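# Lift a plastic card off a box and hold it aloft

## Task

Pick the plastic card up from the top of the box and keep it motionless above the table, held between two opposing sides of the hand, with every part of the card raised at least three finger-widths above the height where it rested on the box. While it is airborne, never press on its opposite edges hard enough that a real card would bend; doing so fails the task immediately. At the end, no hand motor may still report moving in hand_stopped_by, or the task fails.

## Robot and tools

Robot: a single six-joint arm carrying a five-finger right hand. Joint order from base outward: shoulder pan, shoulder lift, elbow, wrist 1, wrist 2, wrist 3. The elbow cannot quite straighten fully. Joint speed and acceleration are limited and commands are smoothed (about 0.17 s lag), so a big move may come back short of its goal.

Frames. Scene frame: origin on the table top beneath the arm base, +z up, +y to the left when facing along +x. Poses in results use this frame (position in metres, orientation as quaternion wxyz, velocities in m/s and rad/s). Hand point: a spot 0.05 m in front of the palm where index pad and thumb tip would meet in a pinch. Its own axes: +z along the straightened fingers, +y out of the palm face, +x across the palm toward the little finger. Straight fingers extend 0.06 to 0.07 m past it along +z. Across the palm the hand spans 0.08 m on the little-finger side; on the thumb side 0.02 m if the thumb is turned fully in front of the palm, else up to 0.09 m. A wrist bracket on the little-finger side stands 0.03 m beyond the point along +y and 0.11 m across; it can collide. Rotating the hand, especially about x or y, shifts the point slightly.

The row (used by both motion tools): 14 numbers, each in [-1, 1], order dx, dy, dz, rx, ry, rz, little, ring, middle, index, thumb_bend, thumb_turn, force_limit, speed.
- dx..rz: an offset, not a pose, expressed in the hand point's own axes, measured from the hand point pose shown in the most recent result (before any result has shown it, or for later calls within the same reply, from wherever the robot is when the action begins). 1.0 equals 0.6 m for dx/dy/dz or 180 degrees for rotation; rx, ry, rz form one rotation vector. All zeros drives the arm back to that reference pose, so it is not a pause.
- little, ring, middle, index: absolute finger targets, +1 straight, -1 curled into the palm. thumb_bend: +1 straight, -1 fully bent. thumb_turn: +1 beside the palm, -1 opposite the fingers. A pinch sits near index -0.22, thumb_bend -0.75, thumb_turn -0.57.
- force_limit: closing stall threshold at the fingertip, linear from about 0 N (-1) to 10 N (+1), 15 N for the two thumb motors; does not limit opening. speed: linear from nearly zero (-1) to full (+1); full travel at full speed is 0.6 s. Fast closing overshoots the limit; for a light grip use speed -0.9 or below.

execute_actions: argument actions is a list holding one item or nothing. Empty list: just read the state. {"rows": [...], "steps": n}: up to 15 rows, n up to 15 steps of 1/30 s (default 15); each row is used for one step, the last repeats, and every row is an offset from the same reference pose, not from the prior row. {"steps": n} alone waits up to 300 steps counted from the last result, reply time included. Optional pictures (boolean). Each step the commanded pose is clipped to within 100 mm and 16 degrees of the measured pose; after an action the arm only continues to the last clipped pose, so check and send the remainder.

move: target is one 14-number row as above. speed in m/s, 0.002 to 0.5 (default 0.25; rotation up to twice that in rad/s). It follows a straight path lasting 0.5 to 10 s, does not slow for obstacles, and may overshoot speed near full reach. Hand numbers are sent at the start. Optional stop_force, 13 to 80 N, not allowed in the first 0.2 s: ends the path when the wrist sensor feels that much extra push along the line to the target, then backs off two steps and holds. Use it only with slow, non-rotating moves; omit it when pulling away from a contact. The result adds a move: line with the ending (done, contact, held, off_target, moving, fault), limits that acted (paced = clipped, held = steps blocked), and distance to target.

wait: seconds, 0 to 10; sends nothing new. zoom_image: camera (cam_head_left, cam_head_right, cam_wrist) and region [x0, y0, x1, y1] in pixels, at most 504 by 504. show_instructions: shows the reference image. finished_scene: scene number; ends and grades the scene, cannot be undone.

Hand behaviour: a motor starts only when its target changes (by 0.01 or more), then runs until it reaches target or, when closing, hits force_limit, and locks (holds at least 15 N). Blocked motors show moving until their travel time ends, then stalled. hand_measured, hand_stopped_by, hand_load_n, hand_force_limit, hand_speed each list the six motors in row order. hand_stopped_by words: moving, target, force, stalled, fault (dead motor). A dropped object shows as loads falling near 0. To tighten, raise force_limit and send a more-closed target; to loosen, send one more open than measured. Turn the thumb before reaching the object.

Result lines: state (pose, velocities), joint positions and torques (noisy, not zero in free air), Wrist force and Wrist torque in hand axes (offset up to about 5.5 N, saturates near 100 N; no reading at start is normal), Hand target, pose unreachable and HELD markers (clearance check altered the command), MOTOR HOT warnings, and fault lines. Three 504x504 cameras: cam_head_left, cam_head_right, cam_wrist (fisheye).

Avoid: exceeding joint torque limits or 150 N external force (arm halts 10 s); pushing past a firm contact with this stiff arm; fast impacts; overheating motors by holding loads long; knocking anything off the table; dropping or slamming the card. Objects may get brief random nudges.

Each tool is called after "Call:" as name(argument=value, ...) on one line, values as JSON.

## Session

Call:
execute_actions(actions=[])

Scene clock: 0.00 s of 6000.00 s.
end_effector_position=(+0.5314, -0.0886, +0.1321) hand_measured=(+1.000, +1.000, +1.000, +1.000, +1.000, +1.000) hand_load_n=(+0.0, +0.0, +0.0, +0.0, +0.0, +0.0) hand_stopped_by=(target, target, target, target, target, target) hand_force_limit=0.00 hand_speed=-0.80 end_effector_quat_wxyz=(+0.016, +0.399, +0.879, -0.262) end_effector_velocity=(-0.001, +0.000, -0.000) end_effector_angular_velocity=(+0.001, +0.002, -0.000)
Joint positions: [-0.253 -1.226  2.027  0.808  2.107 -0.994]
Joint velocities: [-0.     0.     0.001  0.001  0.     0.   ]
Joint torques (N m, as the arm reports them, + toward a larger angle): no reading
Wrist force (N, on the end effector, along its own x y z axes, offset not removed): no reading
Wrist torque (N m, same axes, about the end effector's origin, offset not removed): no reading
Hand target: +0.531, -0.089, +0.132; +0.016, +0.399, +0.879, -0.262
camera_calibration (this result's frames):
cam_wrist: T_world_to_cam=[[0.767991, 0.458056, -0.447633, -0.304917], [0.622013, -0.3669, 0.691726, -0.454991], [0.152613, -0.809672, -0.566692, 0.0526897], [0, 0, 0, 1]] pos_world=[0.509143, 0.0153943, 0.208097]

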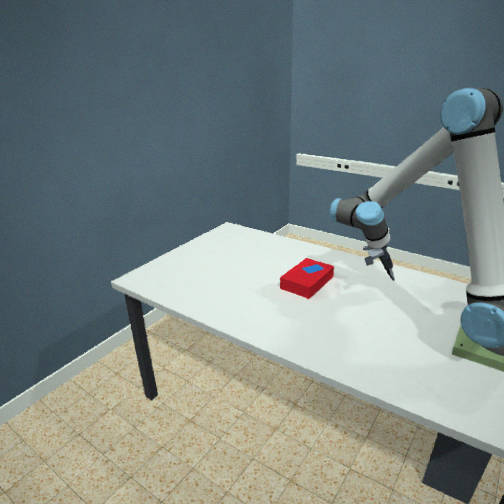

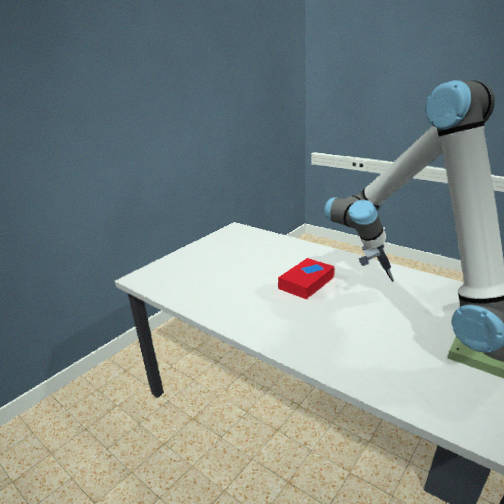

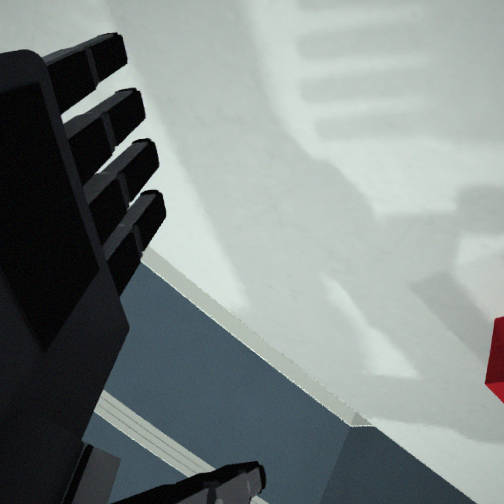

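Call:
zoom_image(camera="cam_head_left", region=[270, 240, 360, 310])

Call:
zoom_image(camera="cam_head_right", region=[270, 240, 360, 310])

Region (270, 240, 360, 310) of cam_head_left's 504x504 image, scaled by 5.600, with more detail than that image has.

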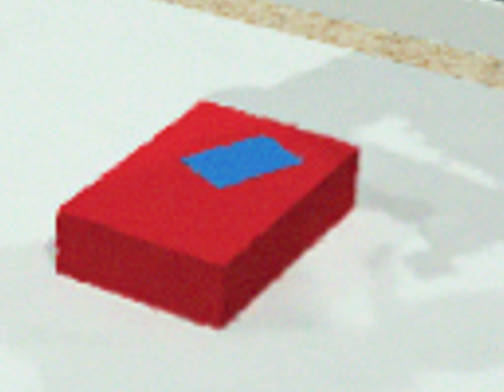

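Region (270, 240, 360, 310) of cam_head_right's 504x504 image, scaled by 5.600, with more detail than that image has.

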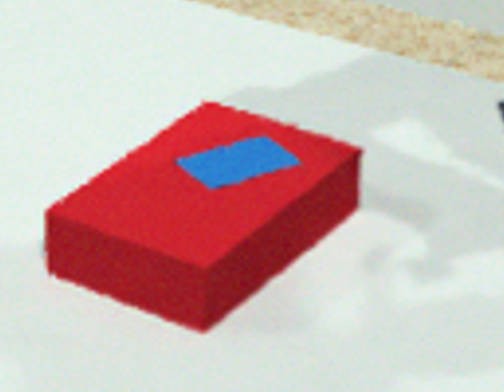

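Call:
move(target=[-0.325,0.241,-0.21,0.013,0.211,0.708,-1,-1,-1,0.7,1,1,0,0.5], speed=0.25)

Call:
move(target=[0,0,0.145,0,0,0,-1,-1,-1,0.7,1,1,0,0.5], speed=0.15)

Call:
zoom_image(camera="cam_head_left", region=[270, 220, 350, 300])

Scene clock: 7.93 s of 6000.00 s.
end_effector_position=(+0.7893, -0.0850, +0.2222) hand_measured=(-1.000, -1.000, -1.000, +0.700, +1.000, +1.000) hand_load_n=(+0.0, +0.0, +0.0, +0.0, +0.0, +0.0) hand_stopped_by=(target, target, target, target, target, target) hand_force_limit=0.00 hand_speed=0.50 end_effector_quat_wxyz=(-0.001, +1.000, +0.000, -0.001) end_effector_velocity=(+0.002, +0.000, +0.001) end_effector_angular_velocity=(-0.001, -0.003, -0.011)
Joint positions: [-0.205 -0.895  1.248  1.213  1.578  1.33 ]
Joint velocities: [ 0.     0.002 -0.005 -0.    -0.     0.011]
Joint torques (N m, as the arm reports them, + toward a larger angle): [ -9.25 -70.08 -44.59   1.75  -1.9    2.19]
Wrist force (N, on the end effector, along its own x y z axes, offset not removed): [2.3 3.5 0.7]
Wrist torque (N m, same axes, about the end effector's origin, offset not removed): [0.16 -0.41 0.50]
Hand target: +0.789, -0.085, +0.222; -0.001, +1.000, -0.000, -0.000
Off the commanded pose: 0.001 m, 0 deg.
move: done
camera_calibration (this result's frames):
cam_wrist: T_world_to_cam=[[-0.0996011, -0.994513, -0.0319769, 0.00471528], [-0.840825, 0.0669379, 0.537153, 0.549511], [-0.532065, 0.0803879, -0.842879, 0.744785], [0, 0, 0, 1]] pos_world=[0.858786, -0.0919654, 0.332743]

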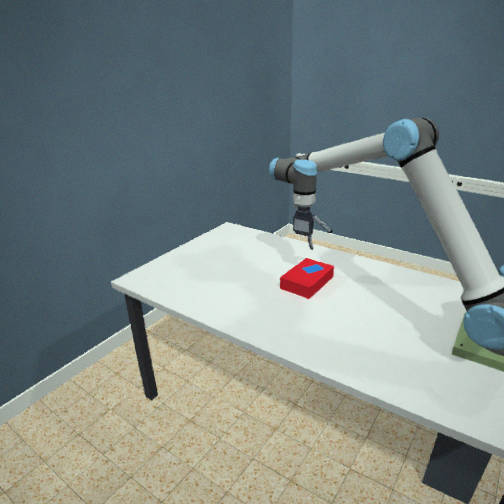

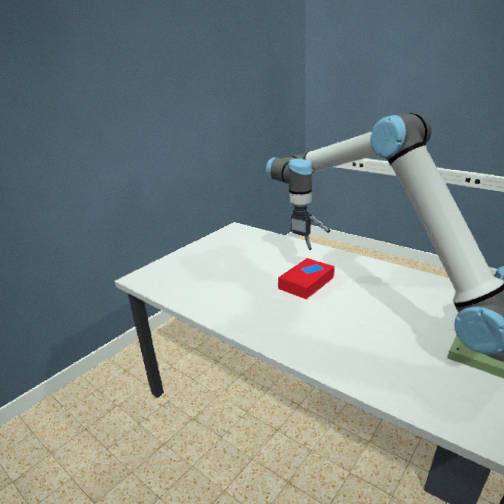

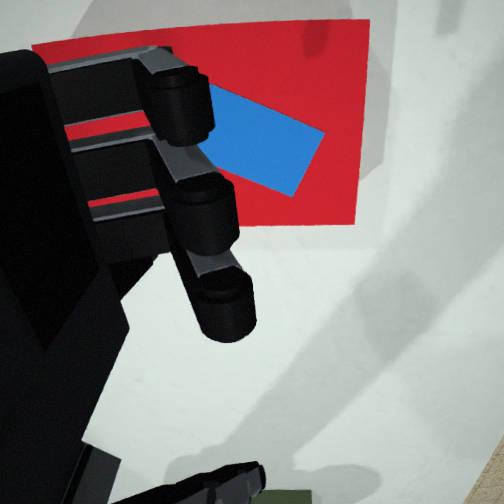

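Scene clock: 9.03 s of 6000.00 s.
end_effector_position=(+0.7893, -0.0849, +0.1354) hand_measured=(-1.000, -1.000, -1.000, +0.700, +1.000, +1.000) hand_load_n=(+0.0, +0.0, +0.0, +0.0, +0.0, +0.0) hand_stopped_by=(target, target, target, target, target, target) hand_force_limit=0.00 hand_speed=0.50 end_effector_quat_wxyz=(-0.001, +1.000, +0.000, -0.001) end_effector_velocity=(-0.000, -0.000, -0.001) end_effector_angular_velocity=(+0.000, +0.001, -0.000)
Joint positions: [-0.206 -0.835  1.308  1.092  1.578  1.33 ]
Joint velocities: [-0.     0.001  0.    -0.     0.     0.   ]
Joint torques (N m, as the arm reports them, + toward a larger angle): [-12.83 -72.75 -28.51   1.31  -1.74  -2.33]
Wrist force (N, on the end effector, along its own x y z axes, offset not removed): [2.4 2.0 -3.2]
Wrist torque (N m, same axes, about the end effector's origin, offset not removed): [0.15 -0.26 0.33]
Hand target: +0.789, -0.085, +0.135; -0.001, +1.000, +0.000, -0.001
Off the commanded pose: 0.000 m, 0 deg.
move: done
camera_calibration (this result's frames):
cam_wrist: T_world_to_cam=[[-0.0996013, -0.994513, -0.0319863, 0.00200357], [-0.840828, 0.0669335, 0.537147, 0.59611], [-0.532059, 0.0803956, -0.842882, 0.671568], [0, 0, 0, 1]] pos_world=[0.85874, -0.0918983, 0.245917]

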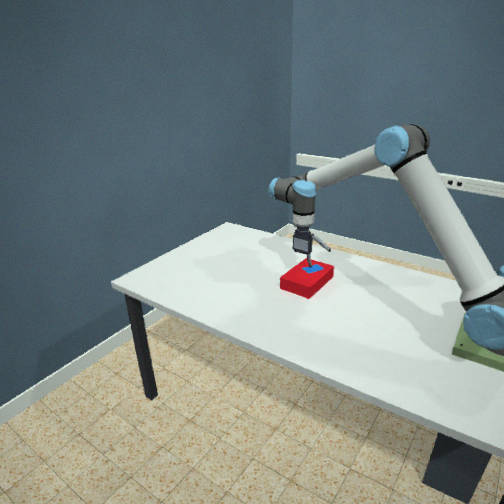

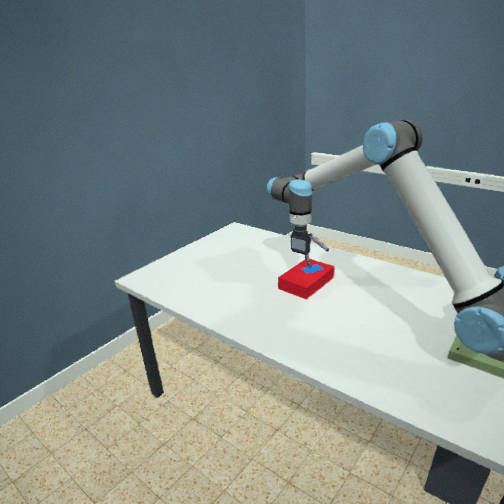

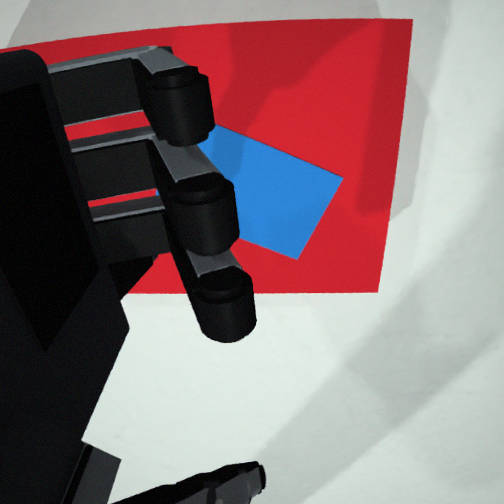

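Region (270, 220, 350, 300) of cam_head_left's 504x504 image, scaled by 6.300, with more detail than that image has.

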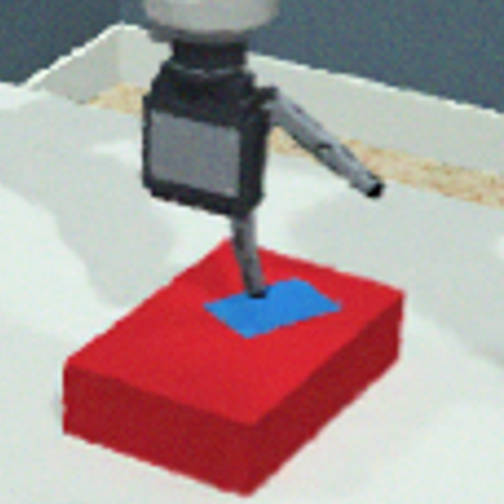

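Call:
move(target=[-0.012,0,0.012,0,0,0,-1,-1,-1,0.7,1,1,0,0.5], speed=0.03)

Call:
move(target=[0,0,0.05,0,0,0,-1,-1,-1,0.7,1,1,0,0.5], speed=0.006, stop_force=13)

Call:
zoom_image(camera="cam_head_left", region=[270, 220, 350, 300])

Scene clock: 10.40 s of 6000.00 s.
end_effector_position=(+0.7822, -0.0849, +0.1283) hand_measured=(-1.000, -1.000, -1.000, +0.700, +1.000, +1.000) hand_load_n=(+0.0, +0.0, +0.0, +0.0, +0.0, +0.0) hand_stopped_by=(target, target, target, target, target, target) hand_force_limit=0.00 hand_speed=0.50 end_effector_quat_wxyz=(-0.001, +1.000, +0.000, -0.001) end_effector_velocity=(-0.002, +0.000, -0.001) end_effector_angular_velocity=(+0.001, +0.002, +0.000)
Joint positions: [-0.208 -0.84   1.331  1.074  1.578  1.327]
Joint velocities: [-0.    -0.002  0.005 -0.001 -0.    -0.001]
Joint torques (N m, as the arm reports them, + toward a larger angle): [ -13.11 -108.4   -28.22    1.06   -1.34   -2.5 ]
Wrist force (N, on the end effector, along its own x y z axes, offset not removed): [-0.6 0.7 -0.7]
Wrist torque (N m, same axes, about the end effector's origin, offset not removed): [-0.08 0.10 0.24]
Hand target: +0.782, -0.085, +0.128; -0.001, +1.000, +0.000, -0.001
Off the commanded pose: 0.000 m, 0 deg.
move: done
camera_calibration (this result's frames):
cam_wrist: T_world_to_cam=[[-0.099608, -0.994513, -0.0319844, 0.00106681], [-0.840793, 0.0669349, 0.537203, 0.593943], [-0.532114, 0.0804019, -0.842846, 0.661847], [0, 0, 0, 1]] pos_world=[0.851667, -0.0919083, 0.238802]

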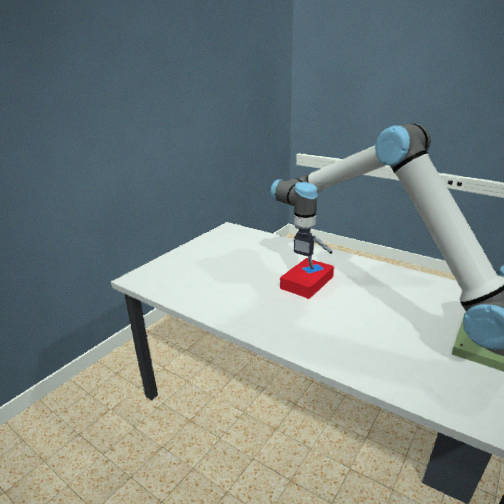

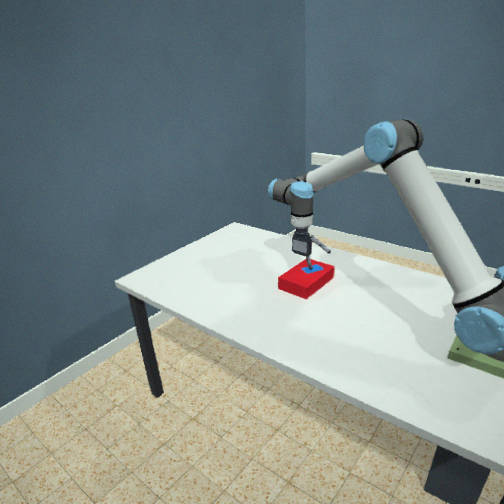

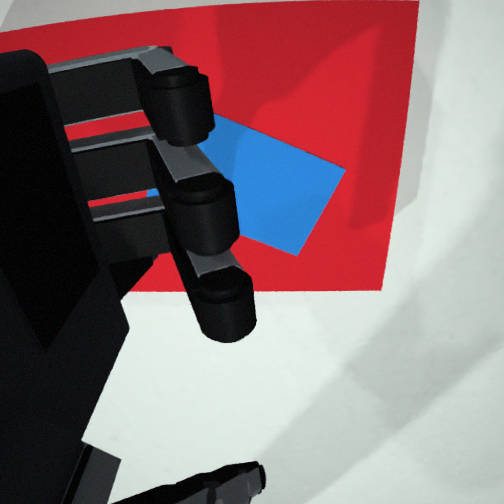

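Scene clock: 12.37 s of 6000.00 s.
end_effector_position=(+0.7822, -0.0849, +0.1186) hand_measured=(-1.000, -1.000, -1.000, +0.700, +1.000, +1.000) hand_load_n=(+0.0, +0.0, +0.0, -2.0, +0.0, +0.0) hand_stopped_by=(target, target, target, target, target, target) hand_force_limit=0.00 hand_speed=0.50 end_effector_quat_wxyz=(-0.001, +1.000, +0.000, -0.001) end_effector_velocity=(-0.000, -0.000, +0.000) end_effector_angular_velocity=(+0.000, +0.000, -0.000)
Joint positions: [-0.208 -0.832  1.336  1.061  1.578  1.327]
Joint velocities: [-0. -0.  0.  0. -0. -0.]
Joint torques (N m, as the arm reports them, + toward a larger angle): [-14.06 -90.82 -34.15   2.87  -0.08  -2.6 ]
Wrist force (N, on the end effector, along its own x y z axes, offset not removed): [0.4 -5.7 -21.4]
Wrist torque (N m, same axes, about the end effector's origin, offset not removed): [1.01 -0.19 0.21]
Hand target: +0.782, -0.085, +0.119; -0.001, +1.000, +0.000, -0.001
Off the commanded pose: 0.020 m, 0 deg.
move: contact
camera_calibration (this result's frames):
cam_wrist: T_world_to_cam=[[-0.0996076, -0.994511, -0.032047, 0.000794702], [-0.840736, 0.0668922, 0.537297, 0.599054], [-0.532203, 0.0804619, -0.842784, 0.653728], [0, 0, 0, 1]] pos_world=[0.851642, -0.091882, 0.229108]

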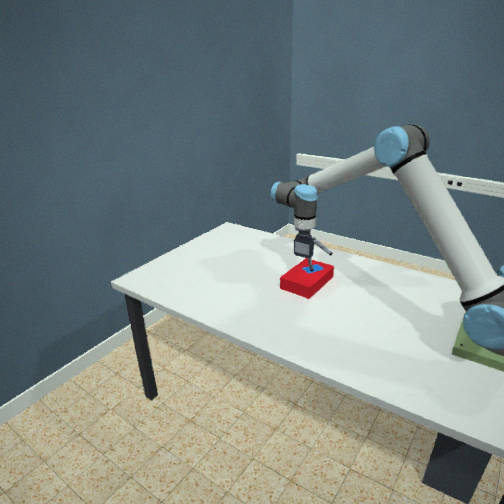

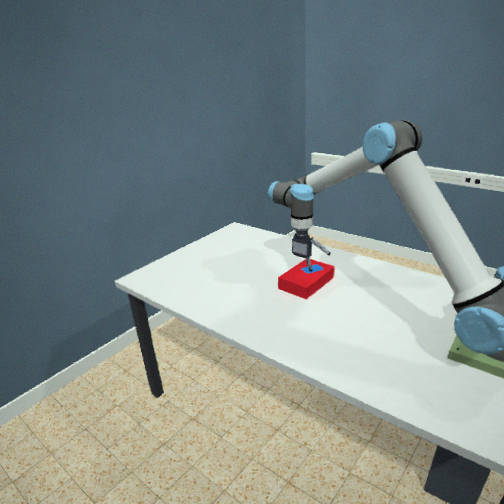

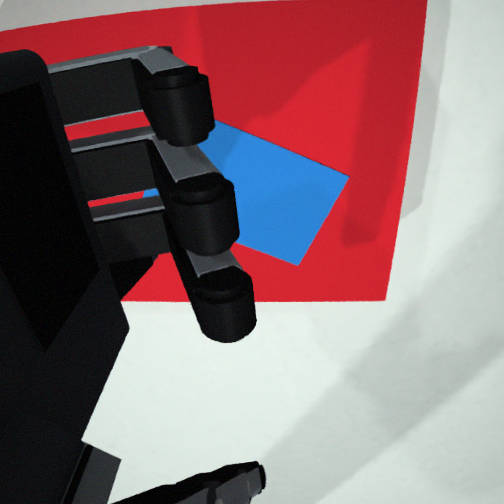

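Region (270, 220, 350, 300) of cam_head_left's 504x504 image, scaled by 6.300, with more detail than that image has.

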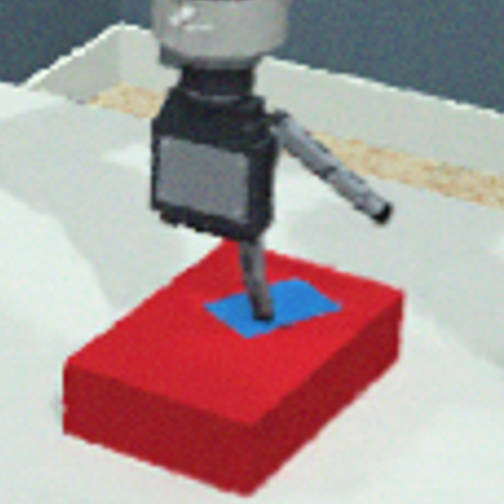

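Call:
move(target=[0,-0.175,-0.001,0,0,0,-1,-1,-1,0.7,1,1,0,0.5], speed=0.03)

Call:
zoom_image(camera="cam_head_left", region=[260, 220, 340, 300])

Scene clock: 16.77 s of 6000.00 s.
end_effector_position=(+0.7820, +0.0200, +0.1193) hand_measured=(-1.000, -1.000, -1.000, +0.700, +1.000, +1.000) hand_load_n=(+0.0, +0.0, +0.0, -2.0, +0.0, +0.0) hand_stopped_by=(target, target, target, target, target, target) hand_force_limit=0.00 hand_speed=0.50 end_effector_quat_wxyz=(-0.001, +1.000, +0.000, -0.001) end_effector_velocity=(-0.001, +0.002, -0.001) end_effector_angular_velocity=(+0.000, +0.002, -0.000)
Joint positions: [-0.078 -0.826  1.326  1.066  1.578  1.457]
Joint velocities: [0.002 0.001 0.    0.001 0.    0.002]
Joint torques (N m, as the arm reports them, + toward a larger angle): [ 10.17 -68.97 -40.65   6.56   1.42   2.39]
Wrist force (N, on the end effector, along its own x y z axes, offset not removed): [-0.2 1.4 -5.4]
Wrist torque (N m, same axes, about the end effector's origin, offset not removed): [0.18 0.10 0.21]
Hand target: +0.782, +0.020, +0.119; -0.001, +1.000, +0.000, -0.001
Off the commanded pose: 0.000 m, 0 deg.
move: done
camera_calibration (this result's frames):
cam_wrist: T_world_to_cam=[[-0.0995963, -0.994512, -0.0320287, 0.105047], [-0.840714, 0.066889, 0.537332, 0.591473], [-0.532241, 0.0804433, -0.842763, 0.645805], [0, 0, 0, 1]] pos_world=[0.851446, 0.0129565, 0.229808]

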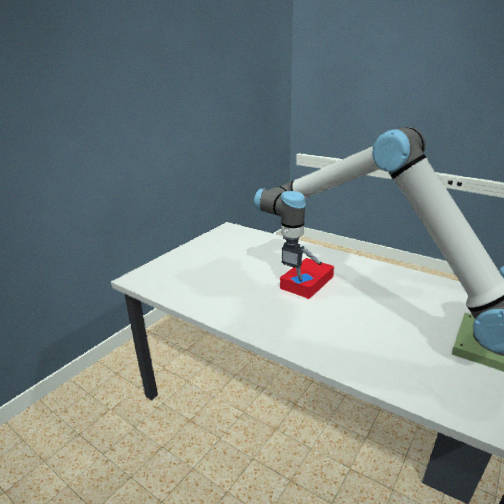

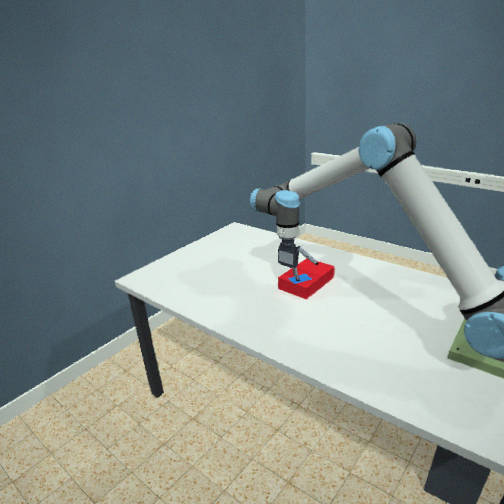

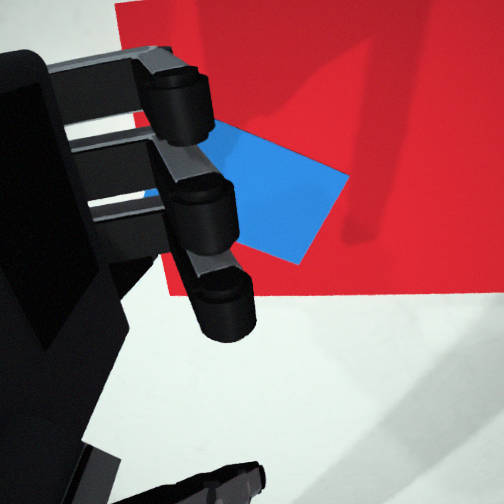

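Region (260, 220, 340, 300) of cam_head_left's 504x504 image, scaled by 6.300, with more detail than that image has.

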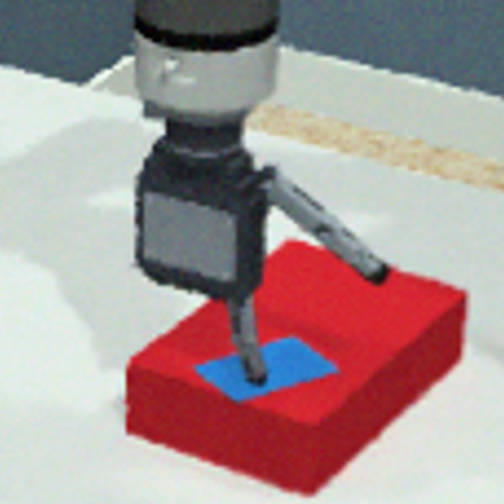

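Call:
move(target=[0,0,0,0,0,-0.167,-1,-1,-1,0.7,1,1,0,0.5], speed=0.1)

Call:
zoom_image(camera="cam_head_left", region=[260, 220, 340, 300])

Scene clock: 21.03 s of 6000.00 s.
end_effector_position=(+0.7820, +0.0199, +0.1193) hand_measured=(-1.000, -1.000, -1.000, +0.700, +1.000, +1.000) hand_load_n=(+0.0, +0.0, +0.0, -1.0, +0.0, +0.0) hand_stopped_by=(target, target, target, target, target, target) hand_force_limit=0.00 hand_speed=0.50 end_effector_quat_wxyz=(-0.001, +0.966, +0.259, -0.001) end_effector_velocity=(-0.000, +0.000, +0.000) end_effector_angular_velocity=(+0.001, +0.001, +0.013)
Joint positions: [-0.074 -0.875  1.416  1.026  1.579  0.938]
Joint velocities: [ 0.    -0.002  0.003 -0.    -0.001 -0.013]
Joint torques (N m, as the arm reports them, + toward a larger angle): [ -12.17 -100.92  -25.31    1.     -1.85   -2.26]
Wrist force (N, on the end effector, along its own x y z axes, offset not removed): [3.4 4.2 -1.2]
Wrist torque (N m, same axes, about the end effector's origin, offset not removed): [0.39 -0.38 0.45]
Hand target: +0.782, +0.020, +0.119; -0.001, +0.966, +0.260, -0.001
Off the commanded pose: 0.000 m, 0 deg.
move: done
camera_calibration (this result's frames):
cam_wrist: T_world_to_cam=[[0.410963, -0.911073, -0.0324811, -0.295871], [-0.761771, -0.362753, 0.536763, 0.538361], [-0.500813, -0.195847, -0.843107, 0.62676], [0, 0, 0, 1]] pos_world=[0.84559, 0.0484806, 0.229843]

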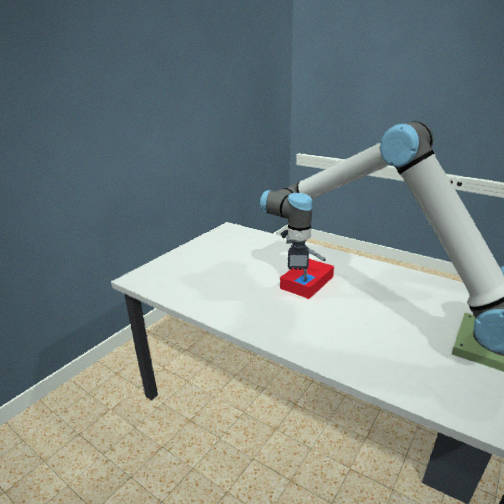

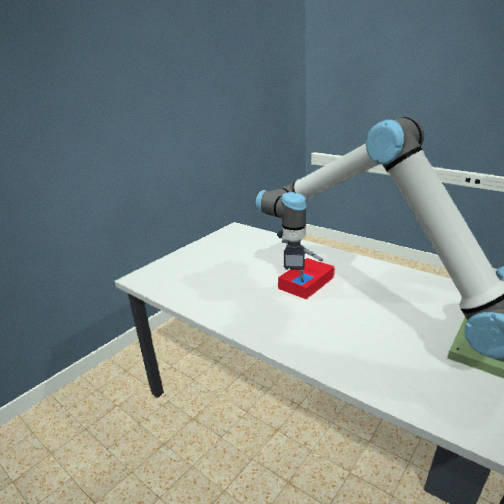

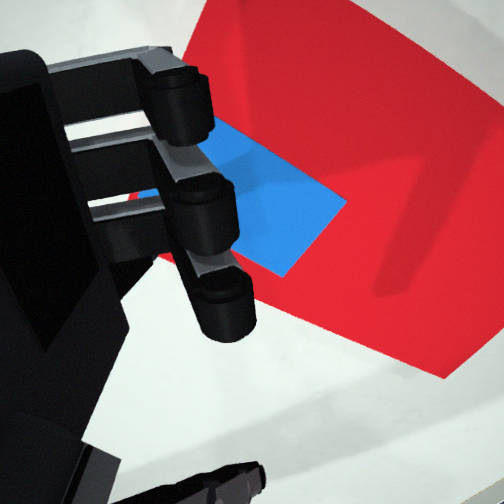

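Region (260, 220, 340, 300) of cam_head_left's 504x504 image, scaled by 6.300, with more detail than that image has.

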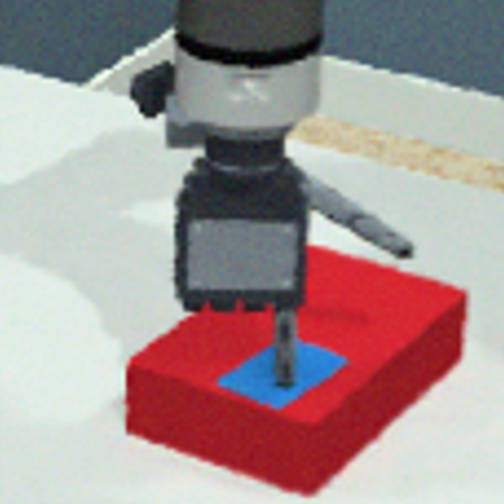

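Call:
move(target=[0,0,-0.05,0,0,0,-1,-1,-1,0.7,1,1,0,0.5], speed=0.1)

Call:
move(target=[0,0,0,0,0,0.167,-1,-1,-1,0.7,1,1,0,0.5], speed=0.3)

Call:
zoom_image(camera="cam_head_left", region=[260, 220, 340, 300])

Scene clock: 22.40 s of 6000.00 s.
end_effector_position=(+0.7820, +0.0198, +0.1491) hand_measured=(-1.000, -1.000, -1.000, +0.700, +1.000, +1.000) hand_load_n=(+0.0, +0.0, +0.0, +0.0, +0.0, +0.0) hand_stopped_by=(target, target, target, target, target, target) hand_force_limit=0.00 hand_speed=0.50 end_effector_quat_wxyz=(-0.001, +0.966, +0.259, -0.001) end_effector_velocity=(+0.000, -0.000, +0.002) end_effector_angular_velocity=(-0.000, -0.000, +0.000)
Joint positions: [-0.074 -0.9    1.399  1.067  1.579  0.938]
Joint velocities: [-0.    -0.001 -0.001  0.002  0.    -0.   ]
Joint torques (N m, as the arm reports them, + toward a larger angle): [   9.52 -105.1   -42.18    6.99    1.84    2.4 ]
Wrist force (N, on the end effector, along its own x y z axes, offset not removed): [1.2 0.9 -0.3]
Wrist torque (N m, same axes, about the end effector's origin, offset not removed): [-0.03 -0.11 0.36]
Hand target: +0.782, +0.020, +0.149; -0.001, +0.966, +0.259, -0.001
Off the commanded pose: 0.000 m, 0 deg.
move: done
camera_calibration (this result's frames):
cam_wrist: T_world_to_cam=[[0.410935, -0.911086, -0.0324822, -0.294932], [-0.761785, -0.362732, 0.536758, 0.522351], [-0.500815, -0.195828, -0.843111, 0.651918], [0, 0, 0, 1]] pos_world=[0.845607, 0.0484289, 0.259684]

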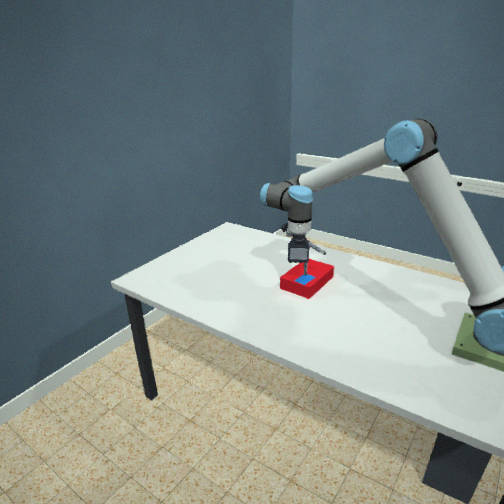

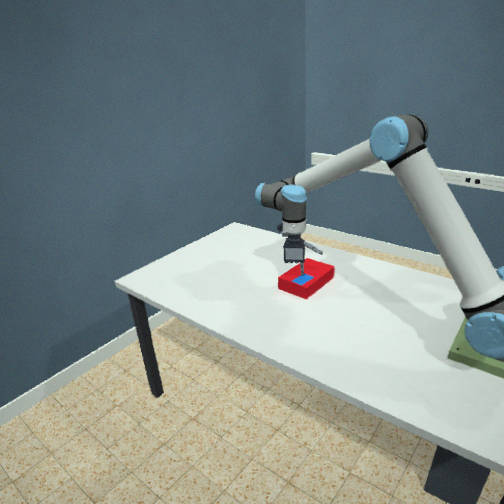

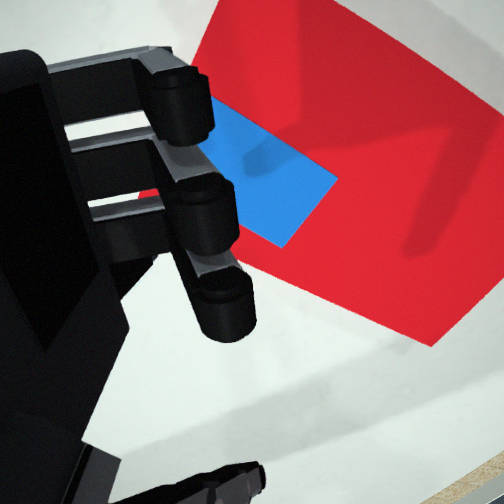

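Scene clock: 23.80 s of 6000.00 s.
end_effector_position=(+0.7820, +0.0199, +0.1491) hand_measured=(-1.000, -1.000, -1.000, +0.700, +1.000, +1.000) hand_load_n=(+0.0, +0.0, +0.0, +0.0, +0.0, +0.0) hand_stopped_by=(target, target, target, target, target, target) hand_force_limit=0.00 hand_speed=0.50 end_effector_quat_wxyz=(-0.001, +1.000, +0.000, -0.001) end_effector_velocity=(-0.000, -0.000, -0.000) end_effector_angular_velocity=(-0.001, +0.000, -0.010)
Joint positions: [-0.078 -0.849  1.31   1.106  1.578  1.458]
Joint velocities: [-0.001  0.001 -0.001  0.     0.001  0.01 ]
Joint torques (N m, as the arm reports them, + toward a larger angle): [-13.41 -71.58 -43.62   6.98   1.79   2.43]
Wrist force (N, on the end effector, along its own x y z axes, offset not removed): [3.0 0.5 1.4]
Wrist torque (N m, same axes, about the end effector's origin, offset not removed): [-0.13 -0.49 0.39]
Hand target: +0.782, +0.020, +0.149; -0.001, +1.000, -0.000, -0.001
Off the commanded pose: 0.000 m, 0 deg.
move: done
camera_calibration (this result's frames):
cam_wrist: T_world_to_cam=[[-0.0998068, -0.994495, -0.0319074, 0.106095], [-0.840708, 0.0671338, 0.537311, 0.575442], [-0.532211, 0.080452, -0.842781, 0.670952], [0, 0, 0, 1]] pos_world=[0.851455, 0.0128995, 0.25966]

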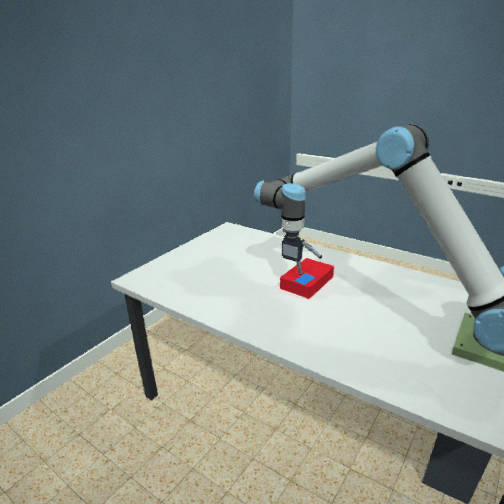

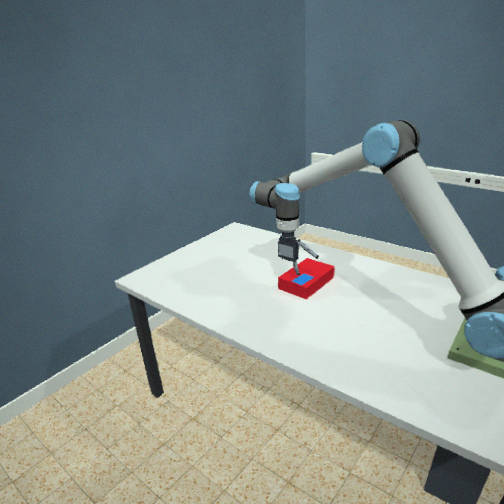

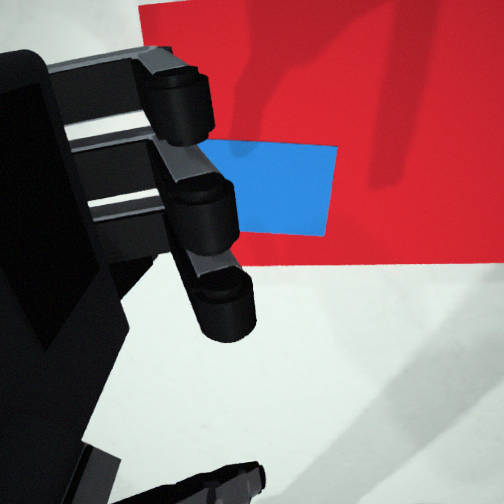

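Region (260, 220, 340, 300) of cam_head_left's 504x504 image, scaled by 6.300, with more detail than that image has.

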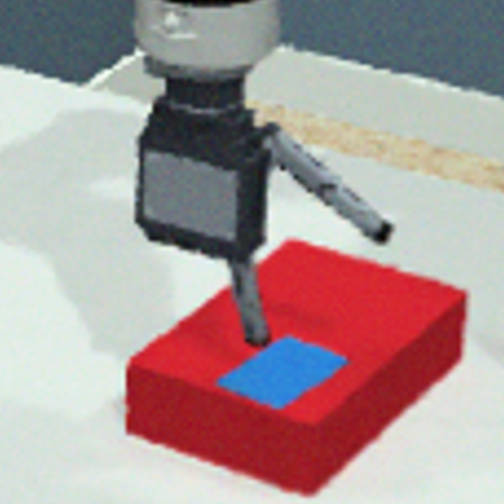

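Call:
move(target=[-0.038,0.063,0.033,0,0,0,-1,-1,-1,0.7,1,1,0,0.5], speed=0.08)

Call:
move(target=[0,0,0.04,0,0,0,-1,-1,-1,0.7,1,1,0,0.5], speed=0.006, stop_force=13)

Call:
move(target=[0,-0.072,-0.001,0,0,0,-1,-1,-1,0.7,1,1,0,0.5], speed=0.03)

Call:
zoom_image(camera="cam_head_left", region=[260, 220, 340, 300])

Scene clock: 25.90 s of 6000.00 s.
end_effector_position=(+0.7593, -0.0178, +0.1294) hand_measured=(-1.000, -1.000, -1.000, +0.700, +1.000, +1.000) hand_load_n=(+0.0, +0.0, +0.0, +0.0, +0.0, +0.0) hand_stopped_by=(target, target, target, target, target, target) hand_force_limit=0.00 hand_speed=0.50 end_effector_quat_wxyz=(-0.001, +1.000, +0.000, -0.001) end_effector_velocity=(-0.000, -0.001, -0.001) end_effector_angular_velocity=(-0.000, -0.001, +0.000)
Joint positions: [-0.13  -0.873  1.39   1.049  1.578  1.406]
Joint velocities: [-0.002 -0.001  0.002 -0.003 -0.    -0.002]
Joint torques (N m, as the arm reports them, + toward a larger angle): [ -14.07 -104.8   -26.98    1.25   -1.94   -2.34]
Wrist force (N, on the end effector, along its own x y z axes, offset not removed): [1.8 -0.1 -1.3]
Wrist torque (N m, same axes, about the end effector's origin, offset not removed): [-0.24 -0.32 0.45]
Hand target: +0.759, -0.018, +0.129; -0.001, +1.000, +0.000, -0.001
Off the commanded pose: 0.000 m, 0 deg.
move: done
camera_calibration (this result's frames):
cam_wrist: T_world_to_cam=[[-0.0998214, -0.994494, -0.0319017, 0.0657094], [-0.840701, 0.0671481, 0.537321, 0.569526], [-0.53222, 0.0804559, -0.842774, 0.645272], [0, 0, 0, 1]] pos_world=[0.828787, -0.024811, 0.239897]

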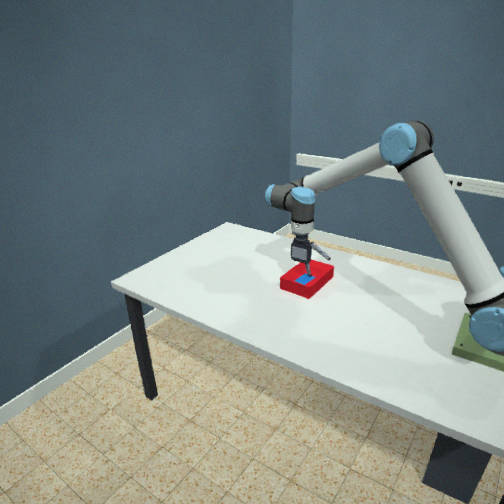

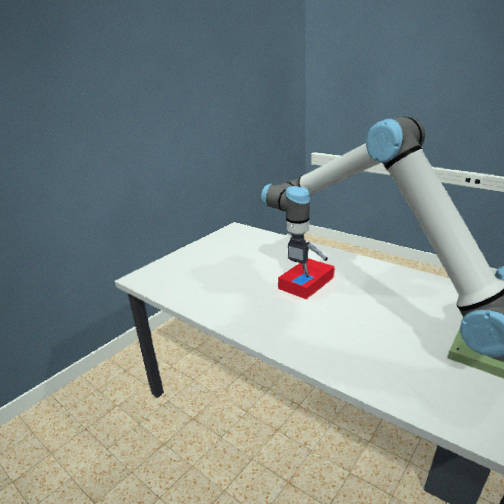

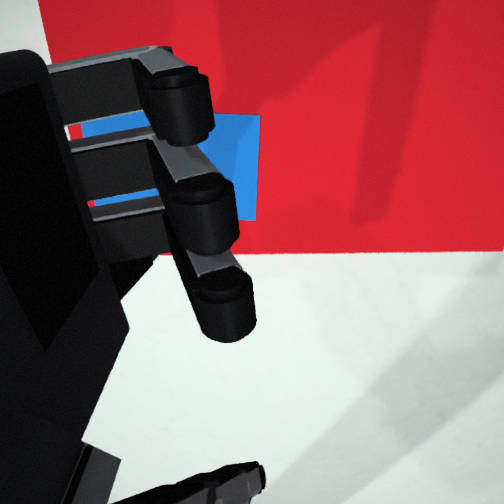

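Scene clock: 28.07 s of 6000.00 s.
end_effector_position=(+0.7593, -0.0178, +0.1185) hand_measured=(-1.000, -1.000, -1.000, +0.700, +1.000, +1.000) hand_load_n=(+0.0, +0.0, +0.0, -3.5, +0.0, +0.0) hand_stopped_by=(target, target, target, target, target, target) hand_force_limit=0.00 hand_speed=0.50 end_effector_quat_wxyz=(-0.001, +1.000, +0.000, -0.001) end_effector_velocity=(-0.001, +0.000, +0.001) end_effector_angular_velocity=(+0.000, +0.002, +0.000)
Joint positions: [-0.13  -0.863  1.396  1.034  1.578  1.406]
Joint velocities: [-0.    -0.001  0.001  0.003  0.    -0.   ]
Joint torques (N m, as the arm reports them, + toward a larger angle): [-10.69 -90.   -32.89   3.74  -0.29  -0.46]
Wrist force (N, on the end effector, along its own x y z axes, offset not removed): [1.8 -5.4 -23.4]
Wrist torque (N m, same axes, about the end effector's origin, offset not removed): [0.73 -0.15 0.32]
Hand target: +0.759, -0.018, +0.119; -0.001, +1.000, +0.000, -0.001
Off the commanded pose: 0.013 m, 0 deg.
move: contact
camera_calibration (this result's frames):
cam_wrist: T_world_to_cam=[[-0.0998195, -0.994493, -0.0319387, 0.0654195], [-0.840657, 0.0671201, 0.537392, 0.575293], [-0.532289, 0.0804917, -0.842728, 0.63614], [0, 0, 0, 1]] pos_world=[0.828764, -0.0247584, 0.229024]

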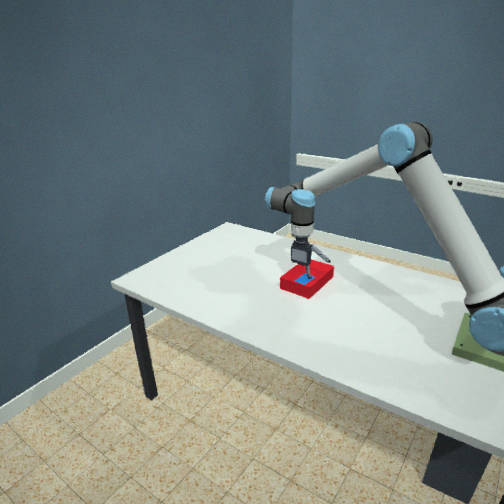

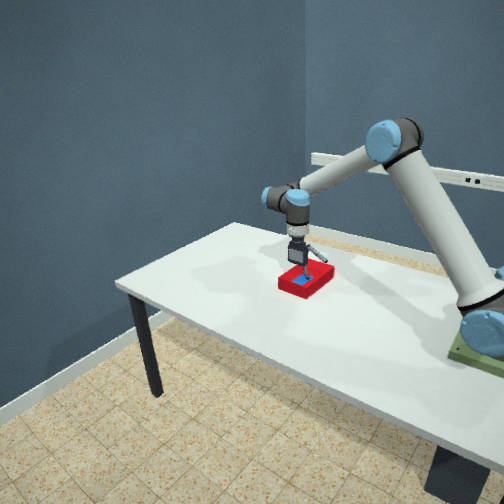

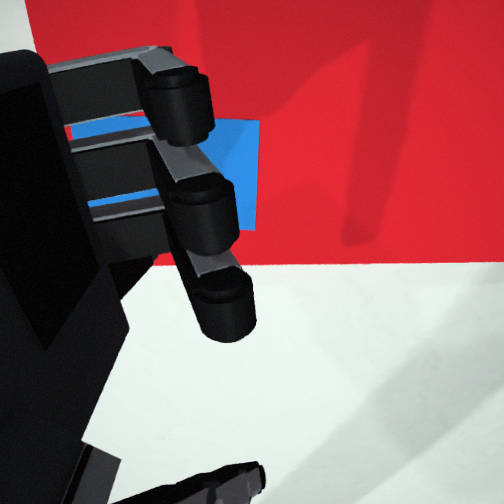

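Scene clock: 29.83 s of 6000.00 s.
end_effector_position=(+0.7592, +0.0253, +0.1191) hand_measured=(-1.000, -1.000, -1.000, +0.700, +1.000, +1.000) hand_load_n=(+0.0, +0.0, +0.0, -2.5, +0.0, +0.0) hand_stopped_by=(target, target, target, target, target, target) hand_force_limit=0.00 hand_speed=0.50 end_effector_quat_wxyz=(-0.001, +1.000, +0.000, -0.001) end_effector_velocity=(+0.000, +0.002, +0.000) end_effector_angular_velocity=(-0.000, -0.000, +0.000)
Joint positions: [-0.075 -0.858  1.386  1.039  1.578  1.461]
Joint velocities: [ 0.003  0.    -0.001  0.     0.     0.002]
Joint torques (N m, as the arm reports them, + toward a larger angle): [ 10.23 -65.65 -39.96   6.28   1.35   2.33]
Wrist force (N, on the end effector, along its own x y z axes, offset not removed): [0.1 3.1 -5.7]
Wrist torque (N m, same axes, about the end effector's origin, offset not removed): [0.25 0.00 0.18]
Hand target: +0.759, +0.025, +0.119; -0.001, +1.000, +0.000, -0.001
Off the commanded pose: 0.000 m, 0 deg.
move: done
camera_calibration (this result's frames):
cam_wrist: T_world_to_cam=[[-0.0998057, -0.994494, -0.0319352, 0.108216], [-0.840645, 0.0671082, 0.537413, 0.571991], [-0.532311, 0.0804831, -0.842714, 0.633178], [0, 0, 0, 1]] pos_world=[0.828689, 0.0182748, 0.229648]

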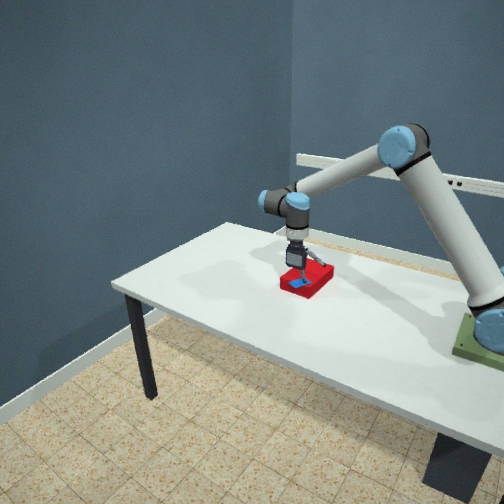

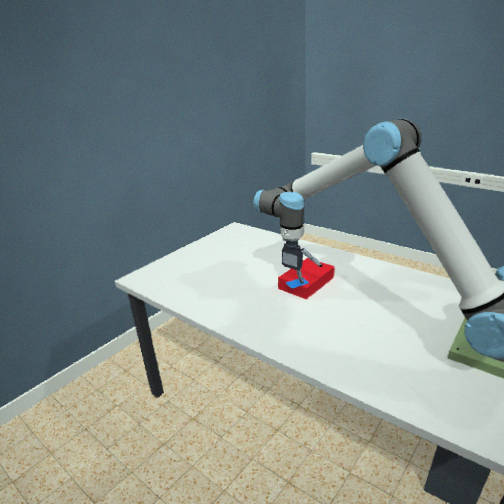

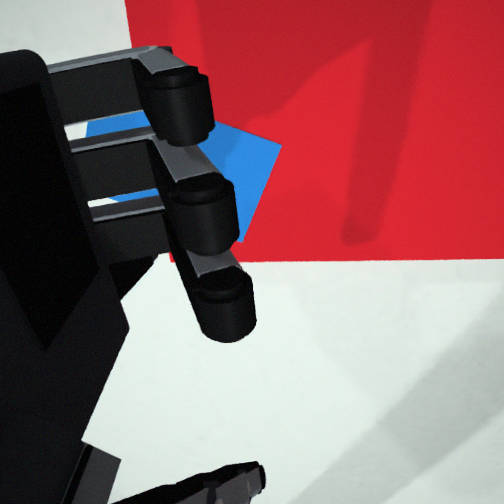

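Region (260, 220, 340, 300) of cam_head_left's 504x504 image, scaled by 6.300, with more detail than that image has.

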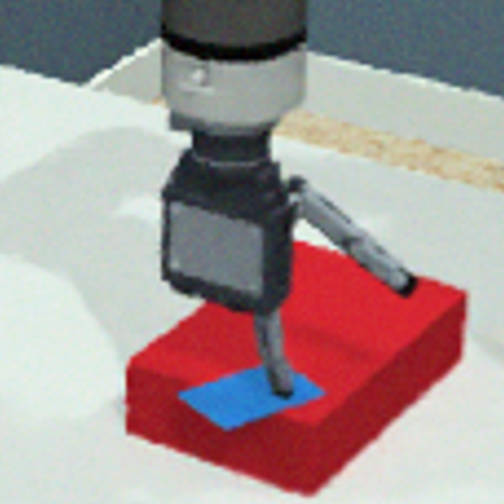

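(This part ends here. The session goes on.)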